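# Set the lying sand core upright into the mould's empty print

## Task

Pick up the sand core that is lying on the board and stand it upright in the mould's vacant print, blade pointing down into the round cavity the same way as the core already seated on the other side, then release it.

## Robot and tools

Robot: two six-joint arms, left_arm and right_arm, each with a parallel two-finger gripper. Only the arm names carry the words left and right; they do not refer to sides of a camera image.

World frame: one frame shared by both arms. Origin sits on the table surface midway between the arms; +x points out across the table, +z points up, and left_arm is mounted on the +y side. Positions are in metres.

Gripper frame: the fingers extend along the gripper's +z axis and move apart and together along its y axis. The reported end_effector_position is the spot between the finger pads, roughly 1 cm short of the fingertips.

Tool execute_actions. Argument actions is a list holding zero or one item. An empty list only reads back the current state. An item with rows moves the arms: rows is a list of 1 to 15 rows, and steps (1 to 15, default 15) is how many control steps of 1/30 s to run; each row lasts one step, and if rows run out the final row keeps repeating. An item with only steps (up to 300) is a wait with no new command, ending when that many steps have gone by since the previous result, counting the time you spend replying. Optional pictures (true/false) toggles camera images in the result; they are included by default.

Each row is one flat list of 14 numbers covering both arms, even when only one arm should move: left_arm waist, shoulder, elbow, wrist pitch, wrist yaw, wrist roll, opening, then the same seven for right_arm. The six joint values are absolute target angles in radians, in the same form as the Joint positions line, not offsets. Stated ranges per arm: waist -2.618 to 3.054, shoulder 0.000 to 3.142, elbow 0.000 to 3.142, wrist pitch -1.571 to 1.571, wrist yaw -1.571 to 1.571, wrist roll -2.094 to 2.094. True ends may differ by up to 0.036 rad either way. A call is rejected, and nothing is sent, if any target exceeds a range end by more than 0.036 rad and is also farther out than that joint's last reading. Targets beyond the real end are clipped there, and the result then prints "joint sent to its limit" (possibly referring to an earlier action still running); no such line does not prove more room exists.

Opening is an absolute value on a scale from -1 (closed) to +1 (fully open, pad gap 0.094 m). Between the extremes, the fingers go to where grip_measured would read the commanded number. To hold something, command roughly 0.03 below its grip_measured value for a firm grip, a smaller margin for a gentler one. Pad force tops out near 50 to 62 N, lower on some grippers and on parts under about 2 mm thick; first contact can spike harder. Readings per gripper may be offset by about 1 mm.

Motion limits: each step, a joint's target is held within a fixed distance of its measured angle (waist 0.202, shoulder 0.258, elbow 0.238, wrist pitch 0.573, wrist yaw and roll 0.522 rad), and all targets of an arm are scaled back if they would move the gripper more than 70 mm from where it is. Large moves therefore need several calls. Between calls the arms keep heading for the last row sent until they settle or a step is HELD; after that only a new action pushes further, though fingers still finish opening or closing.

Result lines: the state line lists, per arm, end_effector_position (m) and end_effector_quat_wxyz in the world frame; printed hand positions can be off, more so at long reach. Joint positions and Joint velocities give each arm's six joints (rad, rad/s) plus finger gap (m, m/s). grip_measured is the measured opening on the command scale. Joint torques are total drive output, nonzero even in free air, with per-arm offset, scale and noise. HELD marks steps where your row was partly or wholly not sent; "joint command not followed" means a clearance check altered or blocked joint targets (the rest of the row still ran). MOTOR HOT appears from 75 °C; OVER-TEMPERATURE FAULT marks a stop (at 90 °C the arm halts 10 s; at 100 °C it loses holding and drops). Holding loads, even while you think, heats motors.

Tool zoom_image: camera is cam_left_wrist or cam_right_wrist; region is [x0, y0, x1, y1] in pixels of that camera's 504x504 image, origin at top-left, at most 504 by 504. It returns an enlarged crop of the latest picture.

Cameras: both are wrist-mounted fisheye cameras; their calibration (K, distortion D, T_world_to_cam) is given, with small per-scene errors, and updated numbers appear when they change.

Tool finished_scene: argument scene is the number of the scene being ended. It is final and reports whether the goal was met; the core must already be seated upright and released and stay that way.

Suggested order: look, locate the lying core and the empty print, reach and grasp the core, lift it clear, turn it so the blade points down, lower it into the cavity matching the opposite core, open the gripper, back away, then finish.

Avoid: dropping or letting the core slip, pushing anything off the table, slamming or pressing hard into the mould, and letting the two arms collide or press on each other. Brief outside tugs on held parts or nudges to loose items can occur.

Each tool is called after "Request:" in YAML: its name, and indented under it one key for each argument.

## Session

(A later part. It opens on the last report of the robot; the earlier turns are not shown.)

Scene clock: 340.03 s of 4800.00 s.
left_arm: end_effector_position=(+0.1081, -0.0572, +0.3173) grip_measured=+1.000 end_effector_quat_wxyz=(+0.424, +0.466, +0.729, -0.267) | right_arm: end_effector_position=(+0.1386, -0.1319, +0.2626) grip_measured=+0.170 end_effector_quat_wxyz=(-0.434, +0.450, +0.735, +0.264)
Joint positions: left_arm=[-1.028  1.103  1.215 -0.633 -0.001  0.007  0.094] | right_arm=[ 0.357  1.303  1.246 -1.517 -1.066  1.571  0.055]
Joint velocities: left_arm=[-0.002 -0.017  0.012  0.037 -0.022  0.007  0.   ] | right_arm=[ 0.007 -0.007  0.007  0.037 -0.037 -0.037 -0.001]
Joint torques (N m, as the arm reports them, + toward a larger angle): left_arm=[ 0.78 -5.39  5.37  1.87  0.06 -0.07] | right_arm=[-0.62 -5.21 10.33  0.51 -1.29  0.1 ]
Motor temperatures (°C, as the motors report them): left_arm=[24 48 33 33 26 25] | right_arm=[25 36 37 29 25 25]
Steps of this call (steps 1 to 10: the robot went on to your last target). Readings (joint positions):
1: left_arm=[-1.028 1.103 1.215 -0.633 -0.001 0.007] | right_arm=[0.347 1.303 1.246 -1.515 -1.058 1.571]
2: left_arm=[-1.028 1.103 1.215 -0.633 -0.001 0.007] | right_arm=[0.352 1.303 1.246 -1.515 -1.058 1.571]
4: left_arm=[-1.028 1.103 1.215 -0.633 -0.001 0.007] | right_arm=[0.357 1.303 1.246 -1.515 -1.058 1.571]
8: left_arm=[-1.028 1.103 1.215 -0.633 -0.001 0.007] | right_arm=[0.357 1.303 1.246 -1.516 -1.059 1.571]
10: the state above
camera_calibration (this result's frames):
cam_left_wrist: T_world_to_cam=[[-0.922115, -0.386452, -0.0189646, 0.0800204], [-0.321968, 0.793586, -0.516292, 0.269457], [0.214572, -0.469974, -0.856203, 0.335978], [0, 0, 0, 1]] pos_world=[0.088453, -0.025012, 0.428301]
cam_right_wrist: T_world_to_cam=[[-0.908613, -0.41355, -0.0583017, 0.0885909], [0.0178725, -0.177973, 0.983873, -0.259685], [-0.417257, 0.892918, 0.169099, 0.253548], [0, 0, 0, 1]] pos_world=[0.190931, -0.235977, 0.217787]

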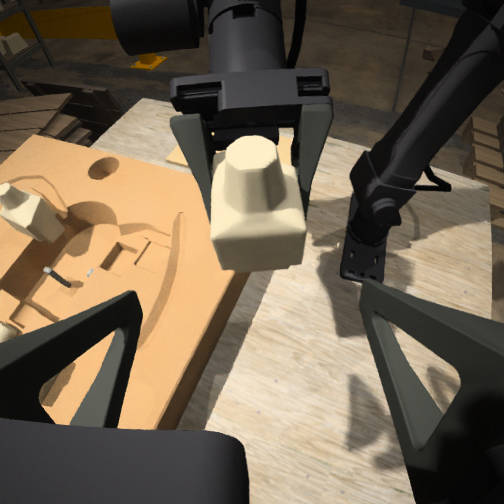

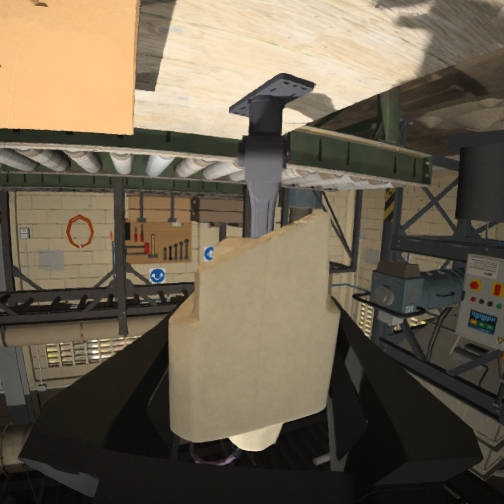

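Request:
execute_actions:
  actions:
    - {"rows":[[-1.03,1.105,1.198,-0.61,0,-0.005,1,0.355,1.285,1.27,-1.53,-1.17,1.578,0.12],[-1.037,1.115,1.195,-0.597,-0.008,-0.01,1,0.355,1.285,1.27,-1.53,-1.17,1.578,0.12],[-1.042,1.13,1.192,-0.58,-0.016,-0.015,1,0.355,1.285,1.27,-1.53,-1.17,1.578,0.12],[-1.047,1.147,1.189,-0.56,-0.024,-0.02,1,0.355,1.285,1.27,-1.53,-1.17,1.578,0.12],[-1.051,1.165,1.186,-0.538,-0.032,-0.025,1,0.355,1.285,1.27,-1.53,-1.17,1.578,0.12],[-1.055,1.183,1.183,-0.516,-0.04,-0.03,1,0.355,1.285,1.27,-1.53,-1.17,1.578,0.12],[-1.058,1.201,1.18,-0.494,-0.047,-0.035,1,0.355,1.285,1.27,-1.53,-1.17,1.578,0.12],[-1.061,1.219,1.177,-0.472,-0.054,-0.04,1,0.355,1.285,1.27,-1.53,-1.17,1.578,0.12],[-1.064,1.236,1.174,-0.451,-0.06,-0.04,1,0.355,1.285,1.27,-1.53,-1.17,1.578,0.12],[-1.066,1.251,1.171,-0.432,-0.064,-0.04,1,0.355,1.285,1.27,-1.53,-1.17,1.578,0.12],[-1.068,1.263,1.169,-0.417,-0.067,-0.04,1,0.355,1.285,1.27,-1.53,-1.17,1.578,0.12],[-1.069,1.272,1.167,-0.406,-0.069,-0.04,1,0.355,1.285,1.27,-1.53,-1.17,1.578,0.12],[-1.07,1.28,1.166,-0.397,-0.07,-0.04,1,0.355,1.285,1.27,-1.53,-1.17,1.578,0.12]],"steps":15}
  pictures: false

Request:
execute_actions:
  actions:
    - {"steps":12}

Scene clock: 383.33 s of 4800.00 s.
left_arm: end_effector_position=(+0.1277, -0.1054, +0.2716) grip_measured=+1.000 end_effector_quat_wxyz=(+0.413, +0.458, +0.746, -0.251) | right_arm: end_effector_position=(+0.1379, -0.1307, +0.2651) grip_measured=+0.170 end_effector_quat_wxyz=(-0.440, +0.448, +0.731, +0.267)
Joint positions: left_arm=[-1.058  1.283  1.172 -0.452 -0.054 -0.03   0.094] | right_arm=[ 0.357  1.303  1.246 -1.517 -1.081  1.571  0.055]
Joint velocities: left_arm=[-0.017  0.193 -0.095  0.11  -0.066 -0.051  0.   ] | right_arm=[-0.007  0.007 -0.002  0.037 -0.022 -0.081 -0.   ]
Joint torques (N m, as the arm reports them, + toward a larger angle): left_arm=[-0.87 -6.78  6.55  1.97 -0.07 -0.08] | right_arm=[ 0.   -4.81  9.67  0.49 -1.35  0.03]
Motor temperatures (°C, as the motors report them): left_arm=[24 47 33 34 26 25] | right_arm=[25 33 40 28 28 25]
Steps of this call (steps 1 to 30: the robot went on to your last target; steps 31 to 90: nothing new was sent; then 39.80 s passed at rest; steps 91 to 105: all 15 steps of this action). Readings (joint positions):
91: left_arm=[-1.028 1.103 1.215 -0.632 -0.001 0.006] | right_arm=[0.357 1.303 1.246 -1.517 -1.073 1.571]
92: left_arm=[-1.028 1.103 1.215 -0.629 -0.001 0.005] | right_arm=[0.357 1.303 1.246 -1.517 -1.075 1.571]
94: left_arm=[-1.029 1.109 1.215 -0.615 -0.005 -0.001] | right_arm=[0.357 1.303 1.246 -1.517 -1.077 1.571]
98: left_arm=[-1.044 1.167 1.209 -0.549 -0.025 -0.016] | right_arm=[0.357 1.303 1.246 -1.517 -1.080 1.571]
105: the state above

Scene clock: 383.73 s of 4800.00 s.
left_arm: end_effector_position=(+0.1313, -0.1097, +0.2770) grip_measured=+1.000 end_effector_quat_wxyz=(+0.426, +0.451, +0.741, -0.257) | right_arm: end_effector_position=(+0.1379, -0.1307, +0.2651) grip_measured=+0.170 end_effector_quat_wxyz=(-0.440, +0.448, +0.731, +0.267)
Joint positions: left_arm=[-1.059  1.287  1.169 -0.413 -0.063 -0.033  0.094] | right_arm=[ 0.357  1.303  1.246 -1.517 -1.082  1.571  0.055]
Joint velocities: left_arm=[0.007 0.002 0.002 0.051 0.037 0.022 0.   ] | right_arm=[ 0.002  0.012 -0.022  0.037  0.007  0.051  0.001]
Joint torques (N m, as the arm reports them, + toward a larger angle): left_arm=[-0.95 -6.23  6.5   1.86 -0.08 -0.08] | right_arm=[-0.17 -4.92  9.7   0.52 -1.31  0.03]
Motor temperatures (°C, as the motors report them): left_arm=[24 47 33 34 26 25] | right_arm=[25 33 40 28 28 25]
Steps of this call (steps 1 to 12: the robot went on to your last target). Readings (joint positions):
1: left_arm=[-1.059 1.287 1.170 -0.448 -0.055 -0.030] | right_arm=[0.357 1.303 1.246 -1.517 -1.082 1.571]
2: left_arm=[-1.059 1.287 1.169 -0.444 -0.057 -0.031] | right_arm=[0.357 1.303 1.246 -1.517 -1.082 1.571]
4: left_arm=[-1.059 1.287 1.169 -0.432 -0.060 -0.032] | right_arm=[0.357 1.303 1.246 -1.517 -1.082 1.571]
8: left_arm=[-1.059 1.287 1.169 -0.418 -0.062 -0.033] | right_arm=[0.357 1.303 1.246 -1.517 -1.082 1.571]
12: the state above
camera_calibration (this result's frames):
cam_left_wrist: T_world_to_cam=[[-0.904327, -0.426544, -0.0159095, 0.0728149], [-0.359793, 0.7818, -0.509252, 0.299476], [0.229656, -0.454806, -0.86047, 0.27273], [0, 0, 0, 1]] pos_world=[0.110964, -0.0790328, 0.388343]
cam_right_wrist: T_world_to_cam=[[-0.909075, -0.412691, -0.0571671, 0.088498], [0.0253791, -0.19181, 0.981104, -0.26404], [-0.415858, 0.890447, 0.184844, 0.247093], [0, 0, 0, 1]] pos_world=[0.189908, -0.234147, 0.218436]

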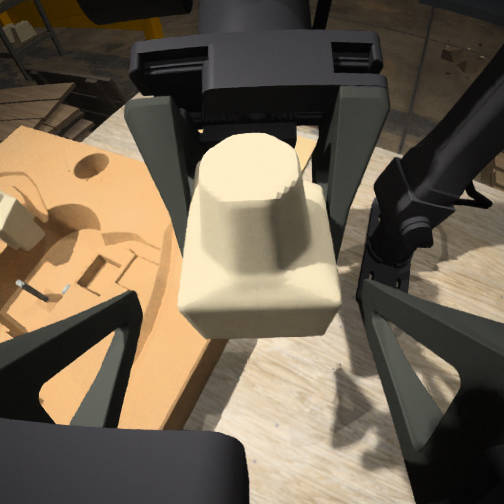

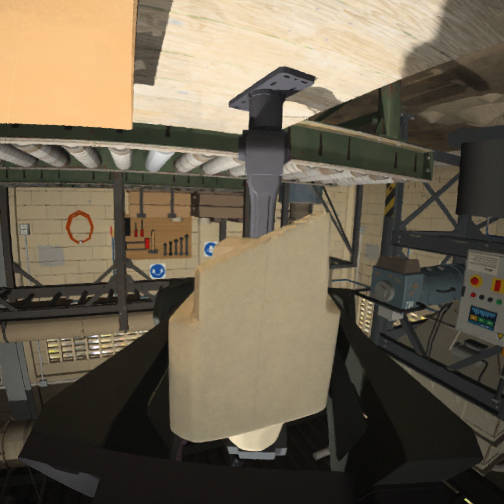

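Request:
execute_actions:
  actions:
    - {"rows":[[-1.073,1.285,1.18,-0.39,-0.07,-0.04,1,0.355,1.285,1.27,-1.53,-1.17,1.578,0.12],[-1.076,1.29,1.19,-0.383,-0.07,-0.04,0.95,0.355,1.285,1.27,-1.53,-1.17,1.578,0.12],[-1.079,1.295,1.2,-0.376,-0.07,-0.04,0.9,0.355,1.285,1.27,-1.53,-1.17,1.578,0.12],[-1.079,1.30,1.208,-0.368,-0.07,-0.04,0.85,0.355,1.285,1.27,-1.53,-1.17,1.578,0.12]],"steps":15}

Scene clock: 396.23 s of 4800.00 s.
left_arm: end_effector_position=(+0.1295, -0.1147, +0.2836) grip_measured=+0.853 end_effector_quat_wxyz=(+0.436, +0.449, +0.733, -0.266) | right_arm: end_effector_position=(+0.1379, -0.1307, +0.2651) grip_measured=+0.170 end_effector_quat_wxyz=(-0.440, +0.448, +0.731, +0.267)
Joint positions: left_arm=[-1.068  1.287  1.169 -0.382 -0.065 -0.033  0.087] | right_arm=[ 0.357  1.303  1.246 -1.517 -1.082  1.571  0.055]
Joint velocities: left_arm=[-0.002  0.002 -0.002 -0.007  0.037 -0.022  0.001] | right_arm=[-0.007  0.007  0.007 -0.022 -0.037 -0.022 -0.001]
Joint torques (N m, as the arm reports them, + toward a larger angle): left_arm=[-0.9  -4.16  9.48  1.89 -0.05 -0.07] | right_arm=[-0.14 -4.89  9.64  0.52 -1.34  0.05]
Motor temperatures (°C, as the motors report them): left_arm=[24 47 34 34 26 25] | right_arm=[25 33 40 28 28 25]
Steps of this call (steps 1 to 30: the robot went on to your last target; steps 31 to 90: nothing new was sent; then 9.00 s passed at rest; steps 91 to 105: all 15 steps of this action). Readings (joint positions):
91: left_arm=[-1.059 1.287 1.169 -0.410 -0.064 -0.033] | right_arm=[0.357 1.303 1.246 -1.517 -1.082 1.571]
92: left_arm=[-1.059 1.287 1.169 -0.408 -0.064 -0.033] | right_arm=[0.357 1.303 1.246 -1.517 -1.082 1.571]
94: left_arm=[-1.063 1.287 1.169 -0.401 -0.065 -0.033] | right_arm=[0.357 1.303 1.246 -1.517 -1.082 1.571]
98: left_arm=[-1.068 1.287 1.169 -0.388 -0.065 -0.033] | right_arm=[0.357 1.303 1.246 -1.517 -1.082 1.571]
105: the state above
camera_calibration (this result's frames):
cam_left_wrist: T_world_to_cam=[[-0.907599, -0.419545, -0.0156722, 0.070281], [-0.346789, 0.770201, -0.535283, 0.310428], [0.236646, -0.480387, -0.844527, 0.268208], [0, 0, 0, 1]] pos_world=[0.10797, -0.0807624, 0.393778]
cam_right_wrist: T_world_to_cam=[[-0.909075, -0.412691, -0.0571671, 0.088498], [0.0253791, -0.19181, 0.981104, -0.26404], [-0.415858, 0.890447, 0.184844, 0.247093], [0, 0, 0, 1]] pos_world=[0.189908, -0.234147, 0.218436]

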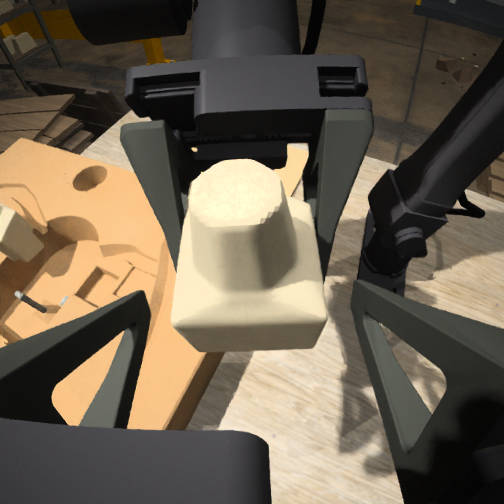

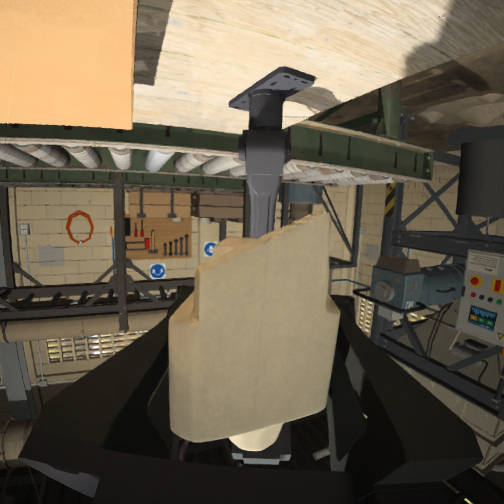

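Request:
execute_actions:
  actions:
    - {"rows":[[-1.075,1.305,1.19,-0.364,-0.07,-0.04,0.8,0.355,1.285,1.27,-1.53,-1.17,1.578,0.12],[-1.075,1.31,1.19,-0.36,-0.07,-0.04,0.75,0.355,1.285,1.27,-1.53,-1.17,1.578,0.12],[-1.075,1.312,1.19,-0.355,-0.07,-0.04,0.7,0.355,1.285,1.27,-1.53,-1.17,1.578,0.12]],"steps":15}
  pictures: false

Scene clock: 406.50 s of 4800.00 s.
left_arm: end_effector_position=(+0.1313, -0.1190, +0.2788) grip_measured=+0.703 end_effector_quat_wxyz=(+0.434, +0.450, +0.735, -0.264) | right_arm: end_effector_position=(+0.1379, -0.1307, +0.2651) grip_measured=+0.170 end_effector_quat_wxyz=(-0.440, +0.448, +0.731, +0.267)
Joint positions: left_arm=[-1.068  1.307  1.169 -0.369 -0.065 -0.033  0.08 ] | right_arm=[ 0.357  1.303  1.246 -1.517 -1.082  1.571  0.055]
Joint velocities: left_arm=[-0.012 -0.027 -0.012 -0.022  0.037  0.007 -0.001] | right_arm=[-0.012 -0.007  0.007  0.007  0.007 -0.037  0.001]
Joint torques (N m, as the arm reports them, + toward a larger angle): left_arm=[-0.54 -5.16  8.19  1.88 -0.05 -0.08] | right_arm=[-0.12 -4.83  9.64  0.53 -1.32  0.08]
Motor temperatures (°C, as the motors report them): left_arm=[24 46 36 34 26 25] | right_arm=[25 33 40 27 28 25]
Steps of this call (steps 1 to 15: the robot went on to your last target; steps 16 to 90: nothing new was sent; then 6.77 s passed at rest; steps 91 to 105: all 15 steps of this action). Readings (joint positions):
91: left_arm=[-1.068 1.288 1.169 -0.381 -0.065 -0.033] | right_arm=[0.357 1.303 1.246 -1.517 -1.082 1.571]
92: left_arm=[-1.068 1.290 1.169 -0.378 -0.065 -0.033] | right_arm=[0.357 1.303 1.246 -1.517 -1.082 1.571]
94: left_arm=[-1.068 1.297 1.169 -0.373 -0.065 -0.033] | right_arm=[0.357 1.303 1.246 -1.517 -1.082 1.571]
98: left_arm=[-1.068 1.307 1.169 -0.372 -0.065 -0.033] | right_arm=[0.357 1.303 1.246 -1.517 -1.082 1.571]
105: the state above

Request:
execute_actions:
  actions:
    - {"rows":[[-1.072,1.305,1.185,-0.347,-0.07,-0.04,0.65,0.355,1.285,1.27,-1.53,-1.17,1.578,0.12],[-1.072,1.305,1.185,-0.345,-0.07,-0.04,0.6,0.355,1.285,1.27,-1.53,-1.17,1.578,0.12],[-1.072,1.305,1.185,-0.345,-0.07,-0.04,0.55,0.355,1.285,1.27,-1.53,-1.17,1.578,0.12],[-1.072,1.305,1.185,-0.345,-0.07,-0.04,0.5,0.355,1.285,1.27,-1.53,-1.17,1.578,0.12],[-1.072,1.305,1.185,-0.345,-0.07,-0.04,0.46,0.355,1.285,1.27,-1.53,-1.17,1.578,0.12],[-1.072,1.305,1.185,-0.345,-0.07,-0.04,0.42,0.355,1.285,1.27,-1.53,-1.17,1.578,0.12],[-1.072,1.305,1.185,-0.345,-0.07,-0.04,0.38,0.355,1.285,1.27,-1.53,-1.17,1.578,0.12],[-1.072,1.305,1.185,-0.345,-0.07,-0.04,0.34,0.355,1.285,1.27,-1.53,-1.17,1.578,0.12],[-1.072,1.305,1.185,-0.345,-0.07,-0.04,0.30,0.355,1.285,1.27,-1.53,-1.17,1.578,0.12],[-1.072,1.305,1.185,-0.345,-0.07,-0.04,0.27,0.355,1.285,1.27,-1.53,-1.17,1.578,0.12]],"steps":15}

Scene clock: 418.23 s of 4800.00 s.
left_arm: end_effector_position=(+0.1304, -0.1207, +0.2808) grip_measured=+0.273 end_effector_quat_wxyz=(+0.435, +0.451, +0.732, -0.270) | right_arm: end_effector_position=(+0.1381, -0.1306, +0.2651) grip_measured=+0.170 end_effector_quat_wxyz=(-0.440, +0.447, +0.731, +0.268)
Joint positions: left_arm=[-1.068  1.307  1.169 -0.36  -0.057 -0.033  0.06 ] | right_arm=[ 0.357  1.303  1.246 -1.515 -1.082  1.571  0.055]
Joint velocities: left_arm=[-0.012 -0.012 -0.022  0.022  0.051 -0.007 -0.   ] | right_arm=[ 0.007  0.002 -0.002 -0.022 -0.051  0.081 -0.   ]
Joint torques (N m, as the arm reports them, + toward a larger angle): left_arm=[-0.29 -5.88  7.84  1.89 -0.13 -0.08] | right_arm=[-0.12 -4.78  9.62  0.51 -1.33  0.06]
Motor temperatures (°C, as the motors report them): left_arm=[24 46 36 34 26 25] | right_arm=[25 33 40 27 29 25]
Steps of this call (steps 1 to 15: the robot went on to your last target; steps 16 to 90: nothing new was sent; then 8.23 s passed at rest; steps 91 to 105: all 15 steps of this action). Readings (joint positions):
91: left_arm=[-1.068 1.307 1.169 -0.367 -0.065 -0.033] | right_arm=[0.357 1.303 1.246 -1.517 -1.082 1.571]
92: left_arm=[-1.068 1.307 1.169 -0.366 -0.065 -0.033] | right_arm=[0.357 1.303 1.246 -1.517 -1.082 1.571]
94: left_arm=[-1.068 1.307 1.169 -0.363 -0.065 -0.033] | right_arm=[0.357 1.303 1.246 -1.517 -1.082 1.571]
98: left_arm=[-1.068 1.307 1.169 -0.360 -0.064 -0.033] | right_arm=[0.357 1.303 1.246 -1.517 -1.082 1.571]
105: the state above
camera_calibration (this result's frames):
cam_left_wrist: T_world_to_cam=[[-0.910629, -0.413072, -0.0112325, 0.0684761], [-0.342761, 0.770251, -0.537799, 0.314065], [0.230802, -0.485886, -0.842998, 0.262329], [0, 0, 0, 1]] pos_world=[0.10946, -0.0861615, 0.390816]
cam_right_wrist: T_world_to_cam=[[-0.908997, -0.412651, -0.0586887, 0.0891303], [0.024047, -0.192493, 0.981004, -0.263902], [-0.416109, 0.890318, 0.184899, 0.247088], [0, 0, 0, 1]] pos_world=[0.190181, -0.234007, 0.218434]

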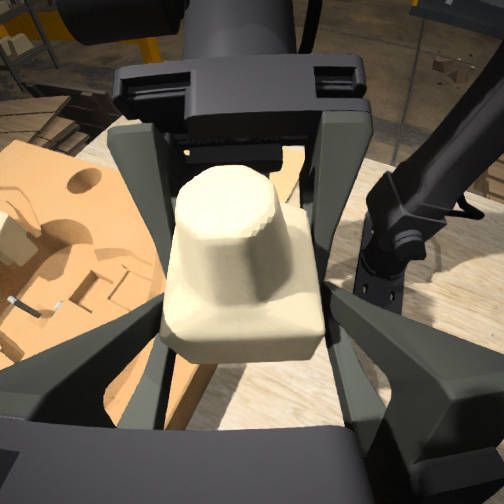

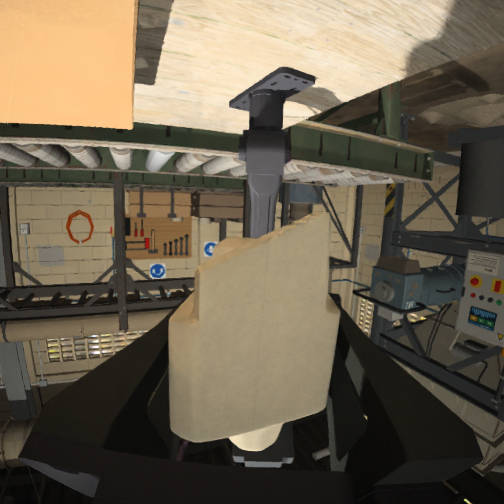

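Request:
execute_actions:
  actions:
    - {"rows":[[-1.07,1.30,1.185,-0.35,-0.075,-0.04,0.34,0.355,1.285,1.27,-1.53,-1.17,1.578,0.12],[-1.07,1.292,1.185,-0.355,-0.075,-0.04,0.42,0.355,1.285,1.27,-1.53,-1.17,1.578,0.12],[-1.07,1.285,1.185,-0.36,-0.075,-0.04,0.45,0.355,1.285,1.27,-1.53,-1.17,1.578,0.12],[-1.07,1.278,1.185,-0.37,-0.075,-0.04,0.45,0.355,1.285,1.27,-1.53,-1.17,1.578,0.12]],"steps":15}

Request:
zoom_image:
  camera: "cam_left_wrist"
  region: [120, 220, 380, 400]

Scene clock: 433.07 s of 4800.00 s.
left_arm: end_effector_position=(+0.1323, -0.1198, +0.2808) grip_measured=+0.447 end_effector_quat_wxyz=(+0.438, +0.448, +0.733, -0.265) | right_arm: end_effector_position=(+0.1381, -0.1305, +0.2652) grip_measured=+0.170 end_effector_quat_wxyz=(-0.440, +0.447, +0.731, +0.268)
Joint positions: left_arm=[-1.068  1.307  1.169 -0.36  -0.068 -0.033  0.068] | right_arm=[ 0.357  1.303  1.246 -1.515 -1.082  1.571  0.055]
Joint velocities: left_arm=[ 0.007  0.002 -0.007 -0.007  0.007  0.022 -0.   ] | right_arm=[ 0.002  0.012  0.007  0.007 -0.139 -0.007  0.   ]
Joint torques (N m, as the arm reports them, + toward a larger angle): left_arm=[-0.11 -8.69  7.86  1.65 -0.07 -0.08] | right_arm=[-0.2  -4.85  9.66  0.49 -1.34  0.05]
Motor temperatures (°C, as the motors report them): left_arm=[24 46 36 35 26 25] | right_arm=[25 33 40 27 29 25]
Steps of this call (steps 1 to 15: the robot went on to your last target; steps 16 to 90: nothing new was sent; then 11.33 s passed at rest; steps 91 to 105: all 15 steps of this action). Readings (joint positions):
91: left_arm=[-1.068 1.307 1.169 -0.360 -0.057 -0.033] | right_arm=[0.357 1.303 1.246 -1.515 -1.082 1.571]
92: left_arm=[-1.068 1.307 1.169 -0.360 -0.060 -0.033] | right_arm=[0.357 1.303 1.246 -1.515 -1.082 1.571]
94: left_arm=[-1.068 1.307 1.169 -0.360 -0.063 -0.033] | right_arm=[0.357 1.303 1.246 -1.515 -1.082 1.571]
98: left_arm=[-1.068 1.307 1.169 -0.360 -0.067 -0.033] | right_arm=[0.357 1.303 1.246 -1.515 -1.082 1.571]
105: the state above
camera_calibration (this result's frames):
cam_left_wrist: T_world_to_cam=[[-0.906214, -0.422482, -0.0168725, 0.0704552], [-0.347958, 0.767843, -0.537906, 0.314464], [0.240211, -0.481587, -0.842836, 0.261619], [0, 0, 0, 1]] pos_world=[0.110424, -0.0857007, 0.390843]
cam_right_wrist: T_world_to_cam=[[-0.909007, -0.41263, -0.0586706, 0.0891317], [0.0242176, -0.192826, 0.980934, -0.264004], [-0.416076, 0.890255, 0.185273, 0.246934], [0, 0, 0, 1]] pos_world=[0.190158, -0.233962, 0.21845]

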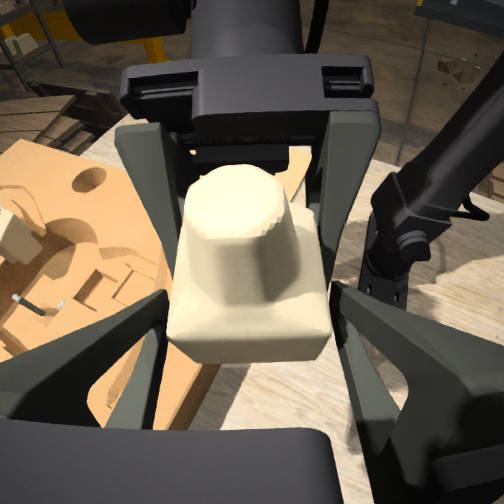

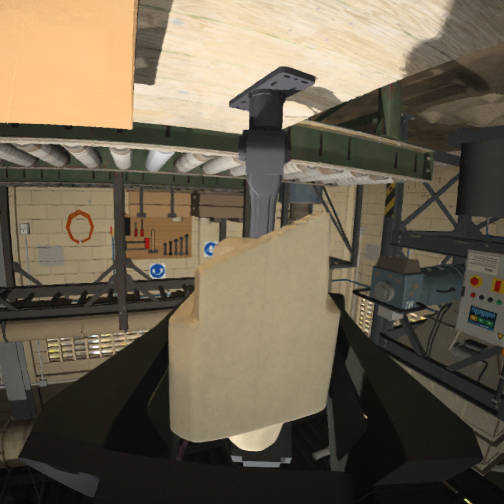

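Region (120, 220, 380, 400) of cam_left_wrist's 504x504 image, scaled by 1.938, with more detail than that image has; it fills the top 349 rows of this view, and the rest is white.

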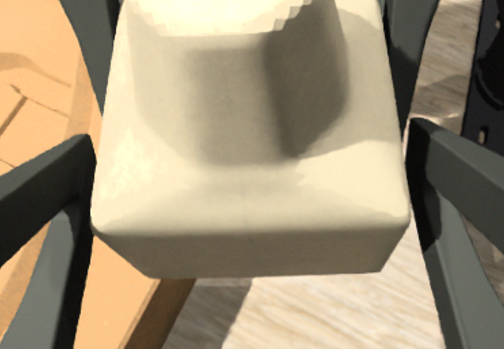

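Request:
execute_actions:
  actions:
    - {"rows":[[-1.07,1.274,1.185,-0.37,-0.075,-0.04,0.45,0.355,1.285,1.27,-1.53,-1.17,1.578,0.12],[-1.07,1.27,1.185,-0.37,-0.075,-0.04,0.45,0.355,1.285,1.27,-1.53,-1.17,1.578,0.12]],"steps":12}
  pictures: false

Scene clock: 446.43 s of 4800.00 s.
left_arm: end_effector_position=(+0.1313, -0.1172, +0.2873) grip_measured=+0.447 end_effector_quat_wxyz=(+0.443, +0.445, +0.730, -0.269) | right_arm: end_effector_position=(+0.1381, -0.1305, +0.2652) grip_measured=+0.170 end_effector_quat_wxyz=(-0.440, +0.447, +0.731, +0.268)
Joint positions: left_arm=[-1.068  1.29   1.169 -0.36  -0.069 -0.033  0.068] | right_arm=[ 0.357  1.303  1.246 -1.515 -1.082  1.571  0.055]
Joint velocities: left_arm=[ 0.002 -0.012  0.002  0.051 -0.007 -0.022 -0.001] | right_arm=[-0.007 -0.002  0.012 -0.022  0.007 -0.022 -0.   ]
Joint torques (N m, as the arm reports them, + toward a larger angle): left_arm=[-0.11 -7.65  7.82  1.67 -0.06 -0.07] | right_arm=[-0.17 -4.78  9.6   0.52 -1.31  0.06]
Motor temperatures (°C, as the motors report them): left_arm=[24 47 36 34 26 25] | right_arm=[25 32 40 27 29 25]
Steps of this call (steps 1 to 15: the robot went on to your last target; steps 16 to 90: nothing new was sent; then 9.97 s passed at rest; steps 91 to 102: all 12 steps of this action). Readings (joint positions):
91: left_arm=[-1.068 1.306 1.169 -0.360 -0.069 -0.033] | right_arm=[0.357 1.303 1.246 -1.515 -1.082 1.571]
92: left_arm=[-1.068 1.304 1.169 -0.360 -0.069 -0.033] | right_arm=[0.357 1.303 1.246 -1.515 -1.082 1.571]
94: left_arm=[-1.068 1.298 1.169 -0.360 -0.069 -0.033] | right_arm=[0.357 1.303 1.246 -1.515 -1.082 1.571]
98: left_arm=[-1.068 1.290 1.169 -0.360 -0.069 -0.033] | right_arm=[0.357 1.303 1.246 -1.515 -1.082 1.571]
102: the state above

Request:
execute_actions:
  actions:
    - {"rows":[[-1.07,1.285,1.185,-0.38,-0.075,-0.04,0.45,0.355,1.285,1.27,-1.53,-1.17,1.578,0.12],[-1.07,1.285,1.185,-0.388,-0.075,-0.04,0.45,0.355,1.285,1.27,-1.53,-1.17,1.578,0.12],[-1.07,1.285,1.185,-0.388,-0.075,-0.04,0.45,0.355,1.285,1.27,-1.53,-1.17,1.578,0.12],[-1.07,1.285,1.185,-0.388,-0.075,-0.04,0.45,0.355,1.285,1.27,-1.53,-1.17,1.578,0.12],[-1.07,1.285,1.185,-0.388,-0.075,-0.04,0.45,0.355,1.285,1.27,-1.53,-1.17,1.578,0.12],[-1.07,1.285,1.185,-0.388,-0.075,-0.04,0.42,0.355,1.285,1.27,-1.53,-1.17,1.578,0.12],[-1.07,1.285,1.185,-0.388,-0.075,-0.04,0.39,0.355,1.285,1.27,-1.53,-1.17,1.578,0.12],[-1.07,1.285,1.185,-0.388,-0.075,-0.04,0.36,0.355,1.285,1.27,-1.53,-1.17,1.578,0.12],[-1.07,1.285,1.185,-0.388,-0.075,-0.04,0.33,0.355,1.285,1.27,-1.53,-1.17,1.578,0.12],[-1.07,1.285,1.185,-0.388,-0.075,-0.04,0.30,0.355,1.285,1.27,-1.53,-1.17,1.578,0.12],[-1.07,1.285,1.185,-0.388,-0.075,-0.04,0.27,0.355,1.285,1.27,-1.53,-1.17,1.578,0.12],[-1.07,1.285,1.185,-0.388,-0.075,-0.04,0.24,0.355,1.285,1.27,-1.53,-1.17,1.578,0.12]],"steps":15}

Scene clock: 466.50 s of 4800.00 s.
left_arm: end_effector_position=(+0.1309, -0.1162, +0.2853) grip_measured=+0.243 end_effector_quat_wxyz=(+0.440, +0.447, +0.732, -0.267) | right_arm: end_effector_position=(+0.1381, -0.1305, +0.2652) grip_measured=+0.170 end_effector_quat_wxyz=(-0.440, +0.447, +0.731, +0.268)
Joint positions: left_arm=[-1.068  1.29   1.169 -0.369 -0.069 -0.033  0.058] | right_arm=[ 0.357  1.303  1.246 -1.515 -1.082  1.571  0.055]
Joint velocities: left_arm=[ 0.022 -0.002 -0.007  0.037 -0.007 -0.037 -0.001] | right_arm=[-0.012 -0.007  0.007 -0.051  0.007 -0.037  0.   ]
Joint torques (N m, as the arm reports them, + toward a larger angle): left_arm=[-0.1  -6.07  7.86  1.59 -0.07 -0.07] | right_arm=[-0.14 -4.87  9.62  0.49 -1.32  0.04]
Motor temperatures (°C, as the motors report them): left_arm=[24 47 36 34 26 25] | right_arm=[25 32 40 27 30 25]
Steps of this call (steps 1 to 15: the robot went on to your last target; steps 16 to 90: nothing new was sent; then 16.57 s passed at rest; steps 91 to 105: all 15 steps of this action). Readings (joint positions):
91: left_arm=[-1.068 1.290 1.169 -0.360 -0.069 -0.033] | right_arm=[0.357 1.303 1.246 -1.515 -1.082 1.571]
92: left_arm=[-1.068 1.290 1.169 -0.361 -0.069 -0.033] | right_arm=[0.357 1.303 1.246 -1.515 -1.082 1.571]
94: left_arm=[-1.068 1.290 1.169 -0.364 -0.069 -0.033] | right_arm=[0.357 1.303 1.246 -1.515 -1.082 1.571]
98: left_arm=[-1.068 1.290 1.169 -0.368 -0.069 -0.033] | right_arm=[0.357 1.303 1.246 -1.515 -1.082 1.571]
105: the state above
camera_calibration (this result's frames):
cam_left_wrist: T_world_to_cam=[[-0.906024, -0.422892, -0.0168005, 0.0706449], [-0.34668, 0.764344, -0.543684, 0.314712], [0.242761, -0.486766, -0.839122, 0.265425], [0, 0, 0, 1]] pos_world=[0.108676, -0.0814731, 0.395015]
cam_right_wrist: T_world_to_cam=[[-0.909007, -0.41263, -0.0586706, 0.0891317], [0.0242176, -0.192826, 0.980934, -0.264004], [-0.416076, 0.890255, 0.185273, 0.246934], [0, 0, 0, 1]] pos_world=[0.190158, -0.233962, 0.21845]

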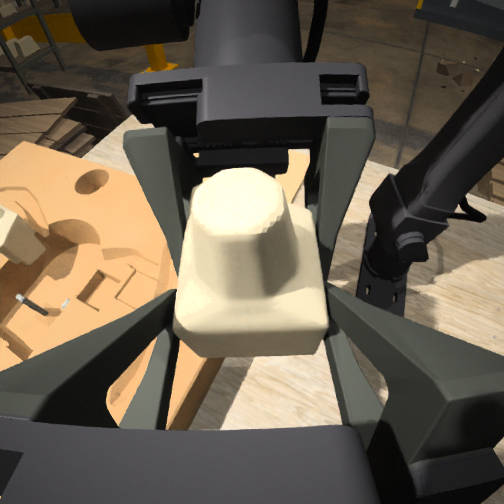

